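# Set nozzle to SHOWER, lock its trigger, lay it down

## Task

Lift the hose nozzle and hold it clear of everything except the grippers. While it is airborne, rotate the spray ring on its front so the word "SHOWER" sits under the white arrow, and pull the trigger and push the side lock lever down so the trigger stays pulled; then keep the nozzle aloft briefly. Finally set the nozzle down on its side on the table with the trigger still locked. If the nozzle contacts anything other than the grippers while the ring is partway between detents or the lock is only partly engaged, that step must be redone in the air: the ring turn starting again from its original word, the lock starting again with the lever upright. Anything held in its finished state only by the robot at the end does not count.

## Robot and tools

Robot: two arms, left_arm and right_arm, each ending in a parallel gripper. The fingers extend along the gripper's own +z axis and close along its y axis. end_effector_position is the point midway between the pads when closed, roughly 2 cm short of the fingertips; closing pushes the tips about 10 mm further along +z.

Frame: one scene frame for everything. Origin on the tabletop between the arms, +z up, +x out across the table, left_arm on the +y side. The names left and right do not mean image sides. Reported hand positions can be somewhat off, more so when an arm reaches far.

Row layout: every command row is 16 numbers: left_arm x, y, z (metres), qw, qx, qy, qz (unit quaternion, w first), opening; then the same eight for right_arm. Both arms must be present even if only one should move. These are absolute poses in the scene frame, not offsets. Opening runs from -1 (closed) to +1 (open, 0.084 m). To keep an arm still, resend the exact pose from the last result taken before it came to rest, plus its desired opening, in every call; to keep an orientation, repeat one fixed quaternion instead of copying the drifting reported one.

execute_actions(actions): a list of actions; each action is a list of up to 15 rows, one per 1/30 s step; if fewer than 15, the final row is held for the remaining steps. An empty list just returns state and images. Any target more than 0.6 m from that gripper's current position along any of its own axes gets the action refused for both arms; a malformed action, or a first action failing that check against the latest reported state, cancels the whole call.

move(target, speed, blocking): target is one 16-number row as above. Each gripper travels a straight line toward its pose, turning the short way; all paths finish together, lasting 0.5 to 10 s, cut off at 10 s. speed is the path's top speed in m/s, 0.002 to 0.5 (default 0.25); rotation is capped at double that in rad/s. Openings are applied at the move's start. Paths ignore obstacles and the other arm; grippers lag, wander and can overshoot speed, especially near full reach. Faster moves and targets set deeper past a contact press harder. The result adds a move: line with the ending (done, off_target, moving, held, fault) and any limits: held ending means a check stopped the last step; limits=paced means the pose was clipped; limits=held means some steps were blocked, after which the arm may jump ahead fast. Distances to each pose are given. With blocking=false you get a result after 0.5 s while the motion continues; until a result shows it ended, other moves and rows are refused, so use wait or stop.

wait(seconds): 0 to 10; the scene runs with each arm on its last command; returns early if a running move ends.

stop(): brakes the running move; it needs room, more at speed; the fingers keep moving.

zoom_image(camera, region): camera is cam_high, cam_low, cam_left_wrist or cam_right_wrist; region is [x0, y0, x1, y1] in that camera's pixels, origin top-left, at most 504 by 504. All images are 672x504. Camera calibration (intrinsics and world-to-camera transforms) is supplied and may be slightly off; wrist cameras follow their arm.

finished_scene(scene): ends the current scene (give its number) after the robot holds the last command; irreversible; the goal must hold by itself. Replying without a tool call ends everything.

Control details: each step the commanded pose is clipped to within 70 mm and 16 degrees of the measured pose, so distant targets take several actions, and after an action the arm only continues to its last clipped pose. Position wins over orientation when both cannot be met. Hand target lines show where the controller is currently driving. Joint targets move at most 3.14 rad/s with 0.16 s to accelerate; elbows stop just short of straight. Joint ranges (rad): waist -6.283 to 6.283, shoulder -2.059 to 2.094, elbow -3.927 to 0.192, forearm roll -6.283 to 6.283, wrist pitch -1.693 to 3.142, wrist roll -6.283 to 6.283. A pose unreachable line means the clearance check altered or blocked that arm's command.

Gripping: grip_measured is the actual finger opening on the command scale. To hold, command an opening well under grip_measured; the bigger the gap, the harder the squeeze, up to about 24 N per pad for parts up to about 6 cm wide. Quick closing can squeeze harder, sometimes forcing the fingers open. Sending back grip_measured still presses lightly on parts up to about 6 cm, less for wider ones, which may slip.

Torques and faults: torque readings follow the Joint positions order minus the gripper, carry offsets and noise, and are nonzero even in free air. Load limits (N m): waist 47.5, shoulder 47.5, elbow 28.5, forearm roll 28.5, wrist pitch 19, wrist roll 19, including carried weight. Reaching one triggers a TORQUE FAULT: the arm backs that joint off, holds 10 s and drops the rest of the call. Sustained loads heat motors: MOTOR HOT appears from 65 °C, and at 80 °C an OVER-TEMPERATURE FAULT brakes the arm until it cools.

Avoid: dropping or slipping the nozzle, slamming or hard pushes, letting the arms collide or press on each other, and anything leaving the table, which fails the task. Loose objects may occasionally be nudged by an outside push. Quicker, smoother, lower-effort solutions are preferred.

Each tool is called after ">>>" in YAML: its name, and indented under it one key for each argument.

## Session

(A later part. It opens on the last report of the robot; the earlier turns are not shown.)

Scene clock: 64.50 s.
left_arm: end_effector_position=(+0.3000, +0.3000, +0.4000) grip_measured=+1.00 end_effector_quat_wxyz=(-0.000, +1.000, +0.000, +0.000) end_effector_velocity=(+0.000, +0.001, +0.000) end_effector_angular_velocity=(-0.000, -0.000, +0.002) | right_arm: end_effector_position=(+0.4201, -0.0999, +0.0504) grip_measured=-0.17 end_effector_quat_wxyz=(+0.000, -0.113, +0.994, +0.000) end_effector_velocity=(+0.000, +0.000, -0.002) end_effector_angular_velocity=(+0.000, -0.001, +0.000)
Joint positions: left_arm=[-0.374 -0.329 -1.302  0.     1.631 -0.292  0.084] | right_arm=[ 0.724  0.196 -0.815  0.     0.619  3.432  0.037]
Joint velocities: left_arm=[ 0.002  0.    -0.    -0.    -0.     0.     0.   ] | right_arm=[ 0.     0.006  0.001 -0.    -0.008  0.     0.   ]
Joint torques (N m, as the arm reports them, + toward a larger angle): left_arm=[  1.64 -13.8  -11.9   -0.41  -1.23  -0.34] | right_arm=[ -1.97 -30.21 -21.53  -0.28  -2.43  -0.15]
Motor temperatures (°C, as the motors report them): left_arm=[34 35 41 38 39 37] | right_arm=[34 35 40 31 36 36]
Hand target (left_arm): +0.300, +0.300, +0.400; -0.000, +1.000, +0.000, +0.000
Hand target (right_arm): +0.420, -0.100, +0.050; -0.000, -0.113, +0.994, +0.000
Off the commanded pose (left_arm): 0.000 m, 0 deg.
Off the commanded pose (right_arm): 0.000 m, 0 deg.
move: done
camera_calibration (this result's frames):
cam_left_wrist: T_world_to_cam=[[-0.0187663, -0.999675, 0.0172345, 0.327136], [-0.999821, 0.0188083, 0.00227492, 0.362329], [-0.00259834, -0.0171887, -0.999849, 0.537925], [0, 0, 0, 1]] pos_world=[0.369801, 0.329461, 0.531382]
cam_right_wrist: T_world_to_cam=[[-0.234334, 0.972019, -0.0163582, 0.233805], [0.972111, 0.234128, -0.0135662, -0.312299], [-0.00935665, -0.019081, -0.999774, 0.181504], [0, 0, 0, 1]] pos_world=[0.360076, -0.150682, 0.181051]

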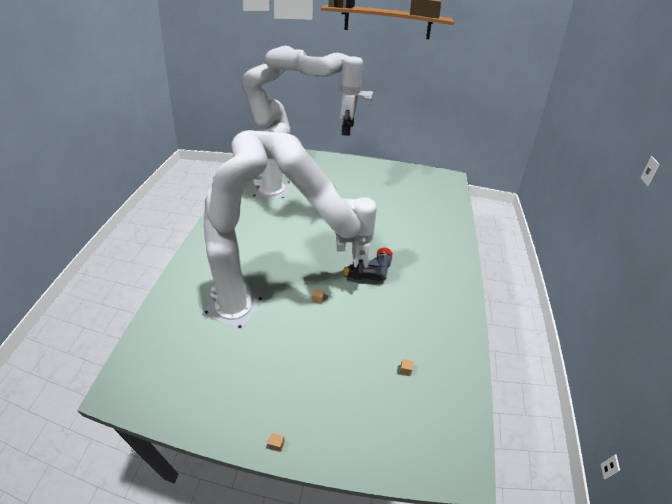

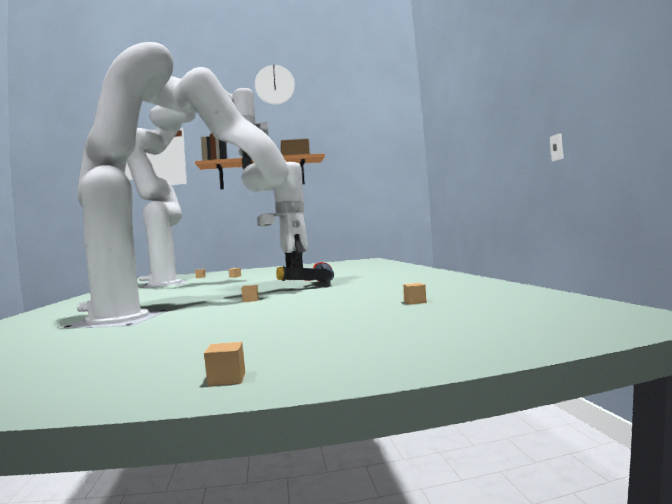

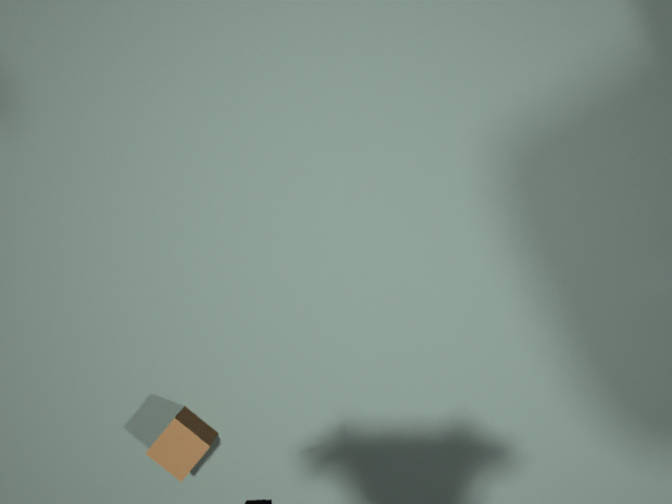

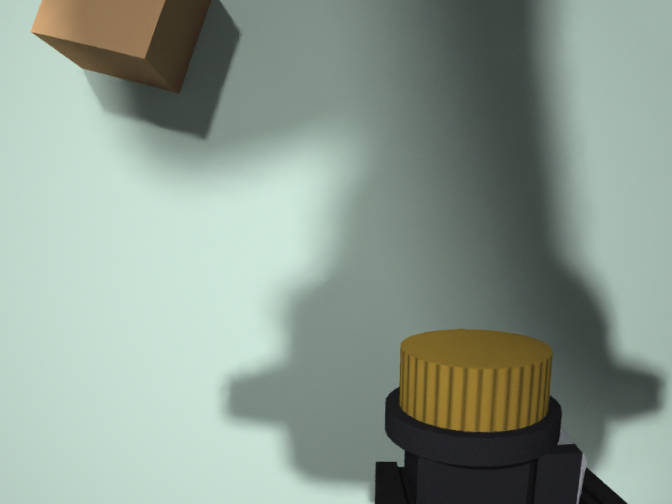

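>>> move:
  target: [0.30,0.30,0.40,0,1,0,0,1,0.42,-0.10,0.033,0,-0.113,0.9936,0,-1]
  speed: 0.02

>>> move:
  target: [0.30,0.30,0.40,0,1,0,0,1,0.42,-0.10,0.033,0,-0.113,0.9936,0,1]

>>> move:
  target: [0.30,0.30,0.40,0,1,0,0,1,0.44,-0.10,0.16,0,-0.113,0.9936,0,1]
  speed: 0.15

Scene clock: 66.97 s.
left_arm: end_effector_position=(+0.3000, +0.3000, +0.4000) grip_measured=+1.00 end_effector_quat_wxyz=(-0.000, +1.000, -0.000, +0.000) end_effector_velocity=(-0.000, -0.000, -0.000) end_effector_angular_velocity=(-0.000, +0.000, -0.001) | right_arm: end_effector_position=(+0.4200, -0.0999, +0.0332) grip_measured=-0.17 end_effector_quat_wxyz=(+0.000, -0.113, +0.994, +0.000) end_effector_velocity=(+0.001, +0.000, -0.001) end_effector_angular_velocity=(+0.001, -0.002, -0.001)
Joint positions: left_arm=[-0.374 -0.329 -1.302  0.     1.631 -0.292  0.084] | right_arm=[ 0.724  0.239 -0.81   0.     0.572  3.432  0.037]
Joint velocities: left_arm=[-0.001  0.     0.    -0.    -0.    -0.    -0.   ] | right_arm=[-0.     0.004 -0.001  0.    -0.006  0.     0.   ]
Joint torques (N m, as the arm reports them, + toward a larger angle): left_arm=[  1.84 -13.6  -11.81  -0.36  -1.28  -0.44] | right_arm=[ -1.94 -27.4  -19.39  -0.62  -2.34  -0.16]
Motor temperatures (°C, as the motors report them): left_arm=[34 35 41 38 39 37] | right_arm=[34 35 40 31 36 36]
Hand target (left_arm): +0.300, +0.300, +0.400; -0.000, +1.000, +0.000, +0.000
Hand target (right_arm): +0.420, -0.100, +0.033; -0.000, -0.113, +0.994, +0.000
Off the commanded pose (left_arm): 0.000 m, 0 deg.
Off the commanded pose (right_arm): 0.000 m, 0 deg.
move: done
camera_calibration (this result's frames):
cam_left_wrist: T_world_to_cam=[[-0.0187708, -0.999675, 0.0172448, 0.327132], [-0.99982, 0.0188129, 0.00228071, 0.362325], [-0.00260439, -0.0171989, -0.999849, 0.537935], [0, 0, 0, 1]] pos_world=[0.369801, 0.329461, 0.531386]
cam_right_wrist: T_world_to_cam=[[-0.234429, 0.971994, -0.0164439, 0.23357], [0.972087, 0.234219, -0.01374, -0.312389], [-0.00950373, -0.0192059, -0.99977, 0.164386], [0, 0, 0, 1]] pos_world=[0.359987, -0.150704, 0.163897]

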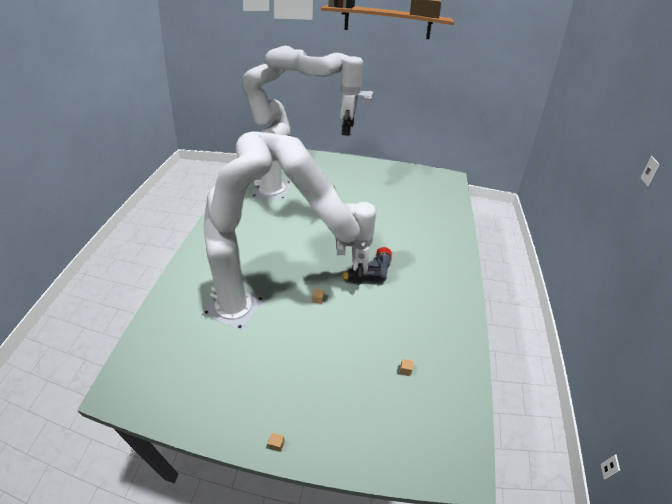

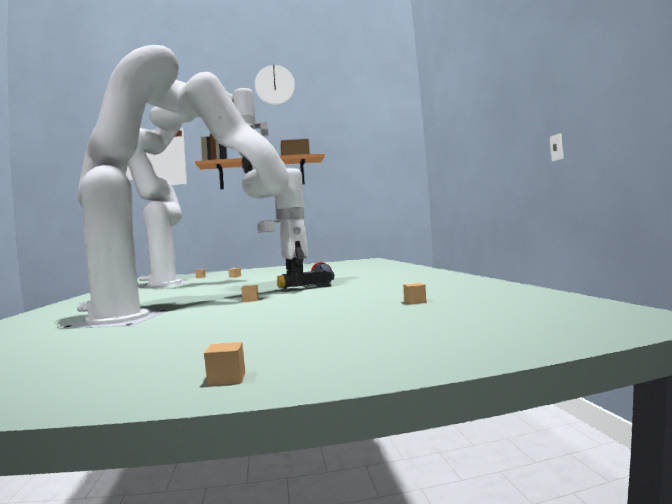

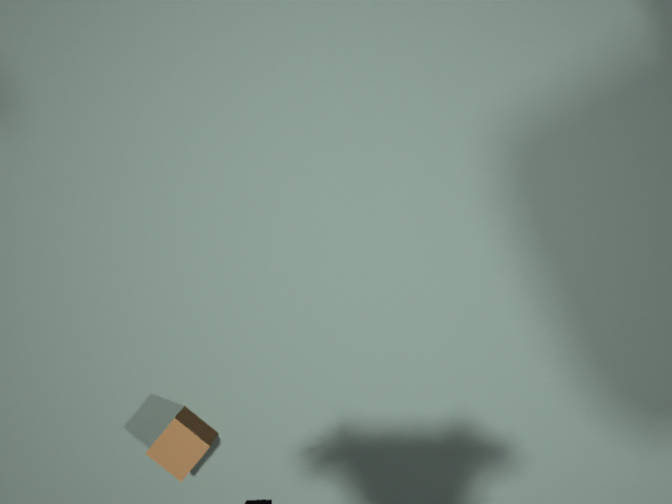

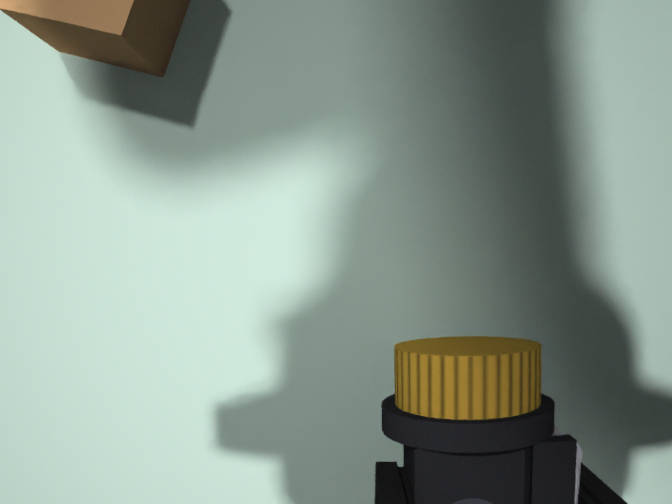

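Scene clock: 67.67 s.
left_arm: end_effector_position=(+0.3000, +0.3000, +0.4000) grip_measured=+1.00 end_effector_quat_wxyz=(+0.000, +1.000, +0.000, +0.000) end_effector_velocity=(-0.000, +0.000, +0.000) end_effector_angular_velocity=(-0.000, +0.000, +0.000) | right_arm: end_effector_position=(+0.4200, -0.1000, +0.0330) grip_measured=+1.00 end_effector_quat_wxyz=(-0.000, -0.113, +0.994, -0.000) end_effector_velocity=(+0.000, +0.000, +0.000) end_effector_angular_velocity=(+0.000, -0.001, +0.000)
Joint positions: left_arm=[-0.374 -0.329 -1.302  0.     1.631 -0.292  0.084] | right_arm=[ 0.724  0.239 -0.81   0.     0.571  3.432  0.084]
Joint velocities: left_arm=[ 0. -0. -0. -0.  0. -0. -0.] | right_arm=[ 0.     0.    -0.001 -0.    -0.     0.     0.   ]
Joint torques (N m, as the arm reports them, + toward a larger angle): left_arm=[  1.66 -13.78 -11.73  -0.52  -1.26  -0.38] | right_arm=[ -1.81 -28.37 -19.38  -0.71  -2.15  -0.12]
Motor temperatures (°C, as the motors report them): left_arm=[34 35 41 38 39 37] | right_arm=[34 35 40 31 36 36]
Hand target (left_arm): +0.300, +0.300, +0.400; +0.000, +1.000, +0.000, +0.000
Hand target (right_arm): +0.420, -0.100, +0.033; -0.000, -0.113, +0.994, +0.000
Off the commanded pose (left_arm): 0.000 m, 0 deg.
Off the commanded pose (right_arm): 0.000 m, 0 deg.
move: done
camera_calibration (this result's frames):
cam_left_wrist: T_world_to_cam=[[-0.0187708, -0.999675, 0.017245, 0.327132], [-0.99982, 0.0188129, 0.00228087, 0.362325], [-0.00260456, -0.0171991, -0.999849, 0.537935], [0, 0, 0, 1]] pos_world=[0.369801, 0.329461, 0.531386]
cam_right_wrist: T_world_to_cam=[[-0.234312, 0.972022, -0.0164721, 0.233566], [0.972114, 0.2341, -0.0138192, -0.312371], [-0.00957639, -0.0192508, -0.999769, 0.164171], [0, 0, 0, 1]] pos_world=[0.35996, -0.150744, 0.163664]

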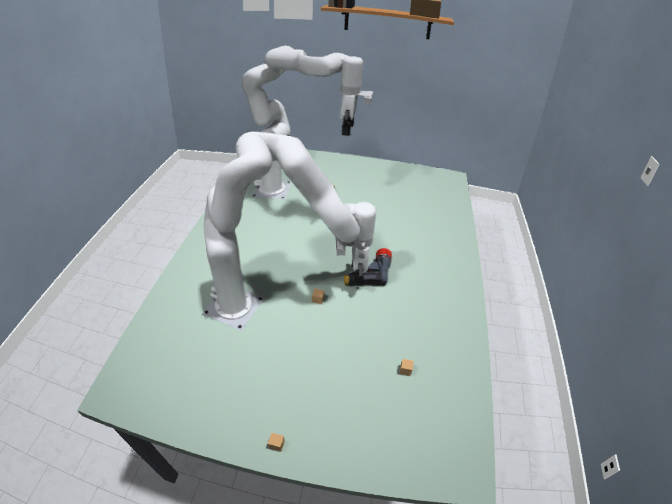

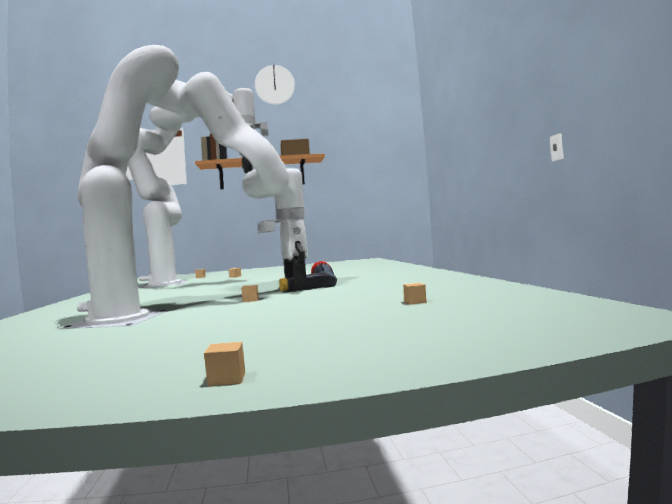

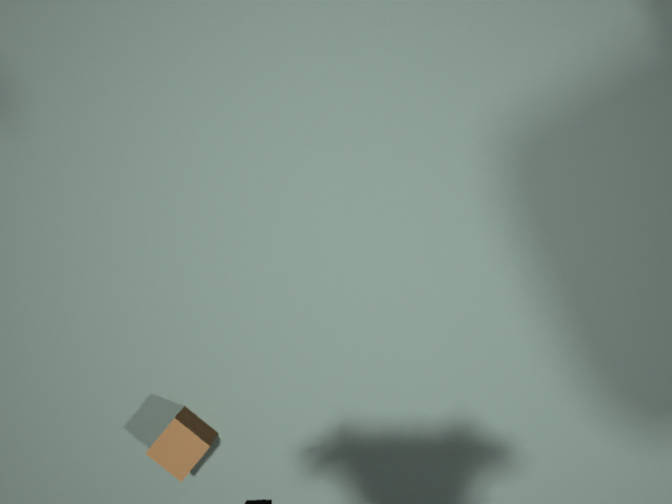

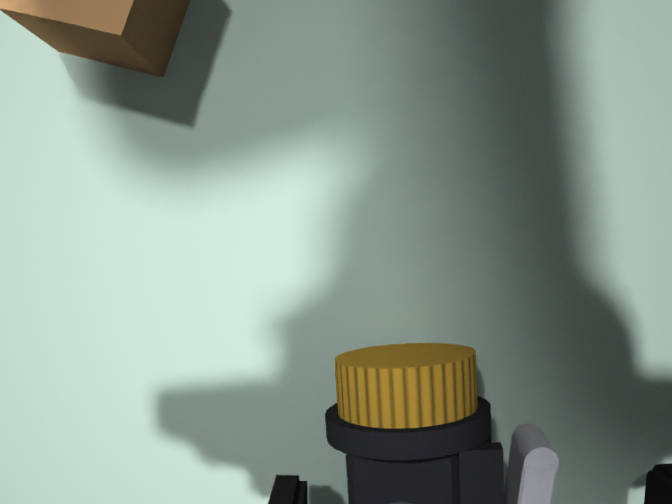

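Scene clock: 69.07 s.
left_arm: end_effector_position=(+0.3000, +0.3000, +0.4000) grip_measured=+1.00 end_effector_quat_wxyz=(+0.000, +1.000, +0.000, -0.000) end_effector_velocity=(+0.000, +0.000, -0.000) end_effector_angular_velocity=(+0.001, +0.000, +0.000) | right_arm: end_effector_position=(+0.4396, -0.1001, +0.1594) grip_measured=+1.00 end_effector_quat_wxyz=(-0.000, -0.113, +0.994, -0.000) end_effector_velocity=(+0.001, +0.000, +0.004) end_effector_angular_velocity=(+0.001, -0.002, +0.000)
Joint positions: left_arm=[-0.374 -0.329 -1.302  0.     1.631 -0.292  0.084] | right_arm=[ 0.703  0.038 -0.981 -0.     0.944  3.411  0.084]
Joint velocities: left_arm=[ 0.    -0.     0.     0.001  0.    -0.    -0.   ] | right_arm=[-0.    -0.003 -0.008  0.     0.009 -0.001  0.   ]
Joint torques (N m, as the arm reports them, + toward a larger angle): left_arm=[  1.93 -13.44 -11.82  -0.34  -1.29  -0.39] | right_arm=[ -2.44 -26.8  -23.33  -1.06  -2.11  -0.14]
Motor temperatures (°C, as the motors report them): left_arm=[34 34 41 38 39 37] | right_arm=[34 35 40 31 36 36]
Hand target (left_arm): +0.300, +0.300, +0.400; +0.000, +1.000, -0.000, -0.000
Hand target (right_arm): +0.440, -0.100, +0.160; +0.000, -0.113, +0.994, -0.000
Off the commanded pose (left_arm): 0.000 m, 0 deg.
Off the commanded pose (right_arm): 0.001 m, 0 deg.
move: done
camera_calibration (this result's frames):
cam_left_wrist: T_world_to_cam=[[-0.0187708, -0.999675, 0.017245, 0.327132], [-0.99982, 0.0188129, 0.00228096, 0.362325], [-0.00260465, -0.0171991, -0.999849, 0.537935], [0, 0, 0, 1]] pos_world=[0.369802, 0.329461, 0.531386]
cam_right_wrist: T_world_to_cam=[[-0.234281, 0.972025, -0.0167188, 0.2404], [0.972117, 0.234055, -0.0144041, -0.32958], [-0.010088, -0.0196272, -0.999756, 0.290912], [0, 0, 0, 1]] pos_world=[0.379646, -0.150825, 0.290113]

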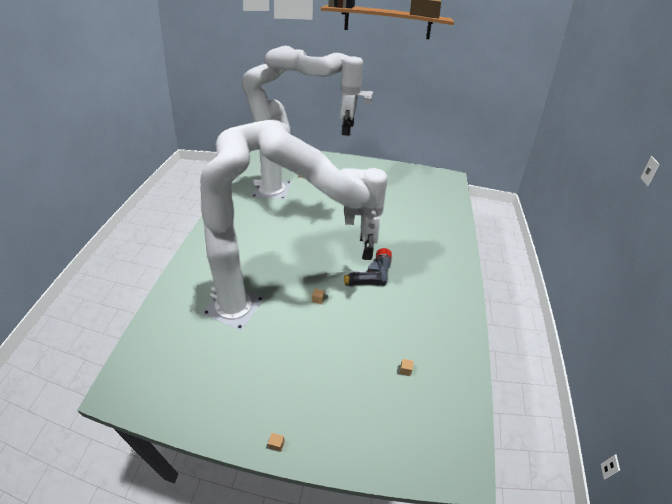

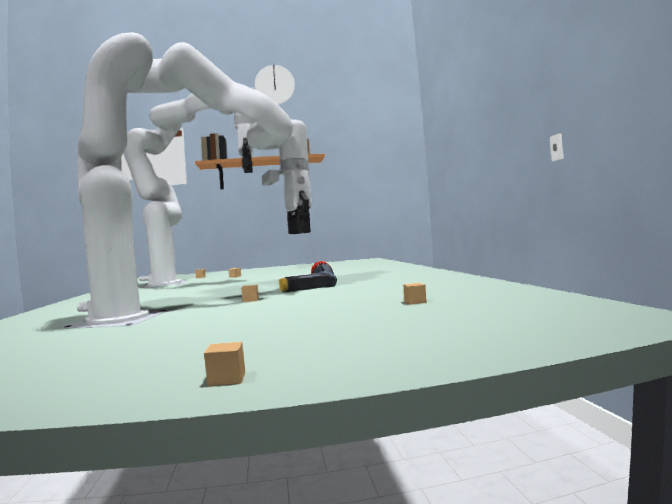

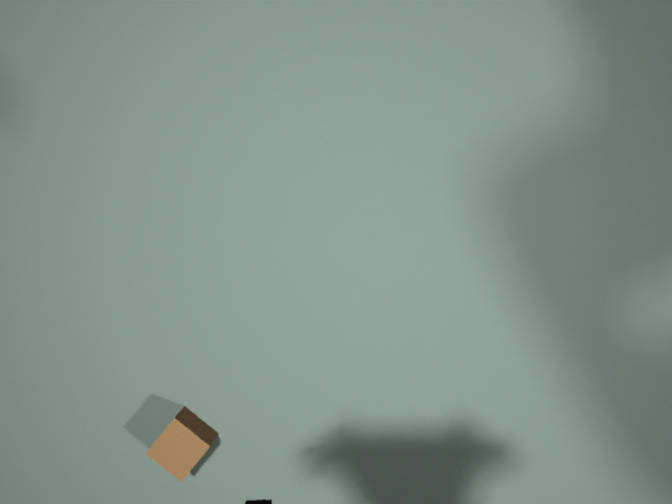

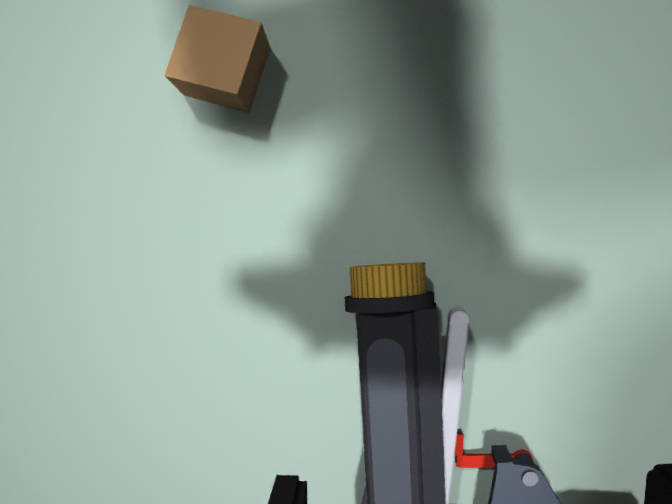

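>>> finished_scene:
  scene: 2

The scene is finished: the task was done.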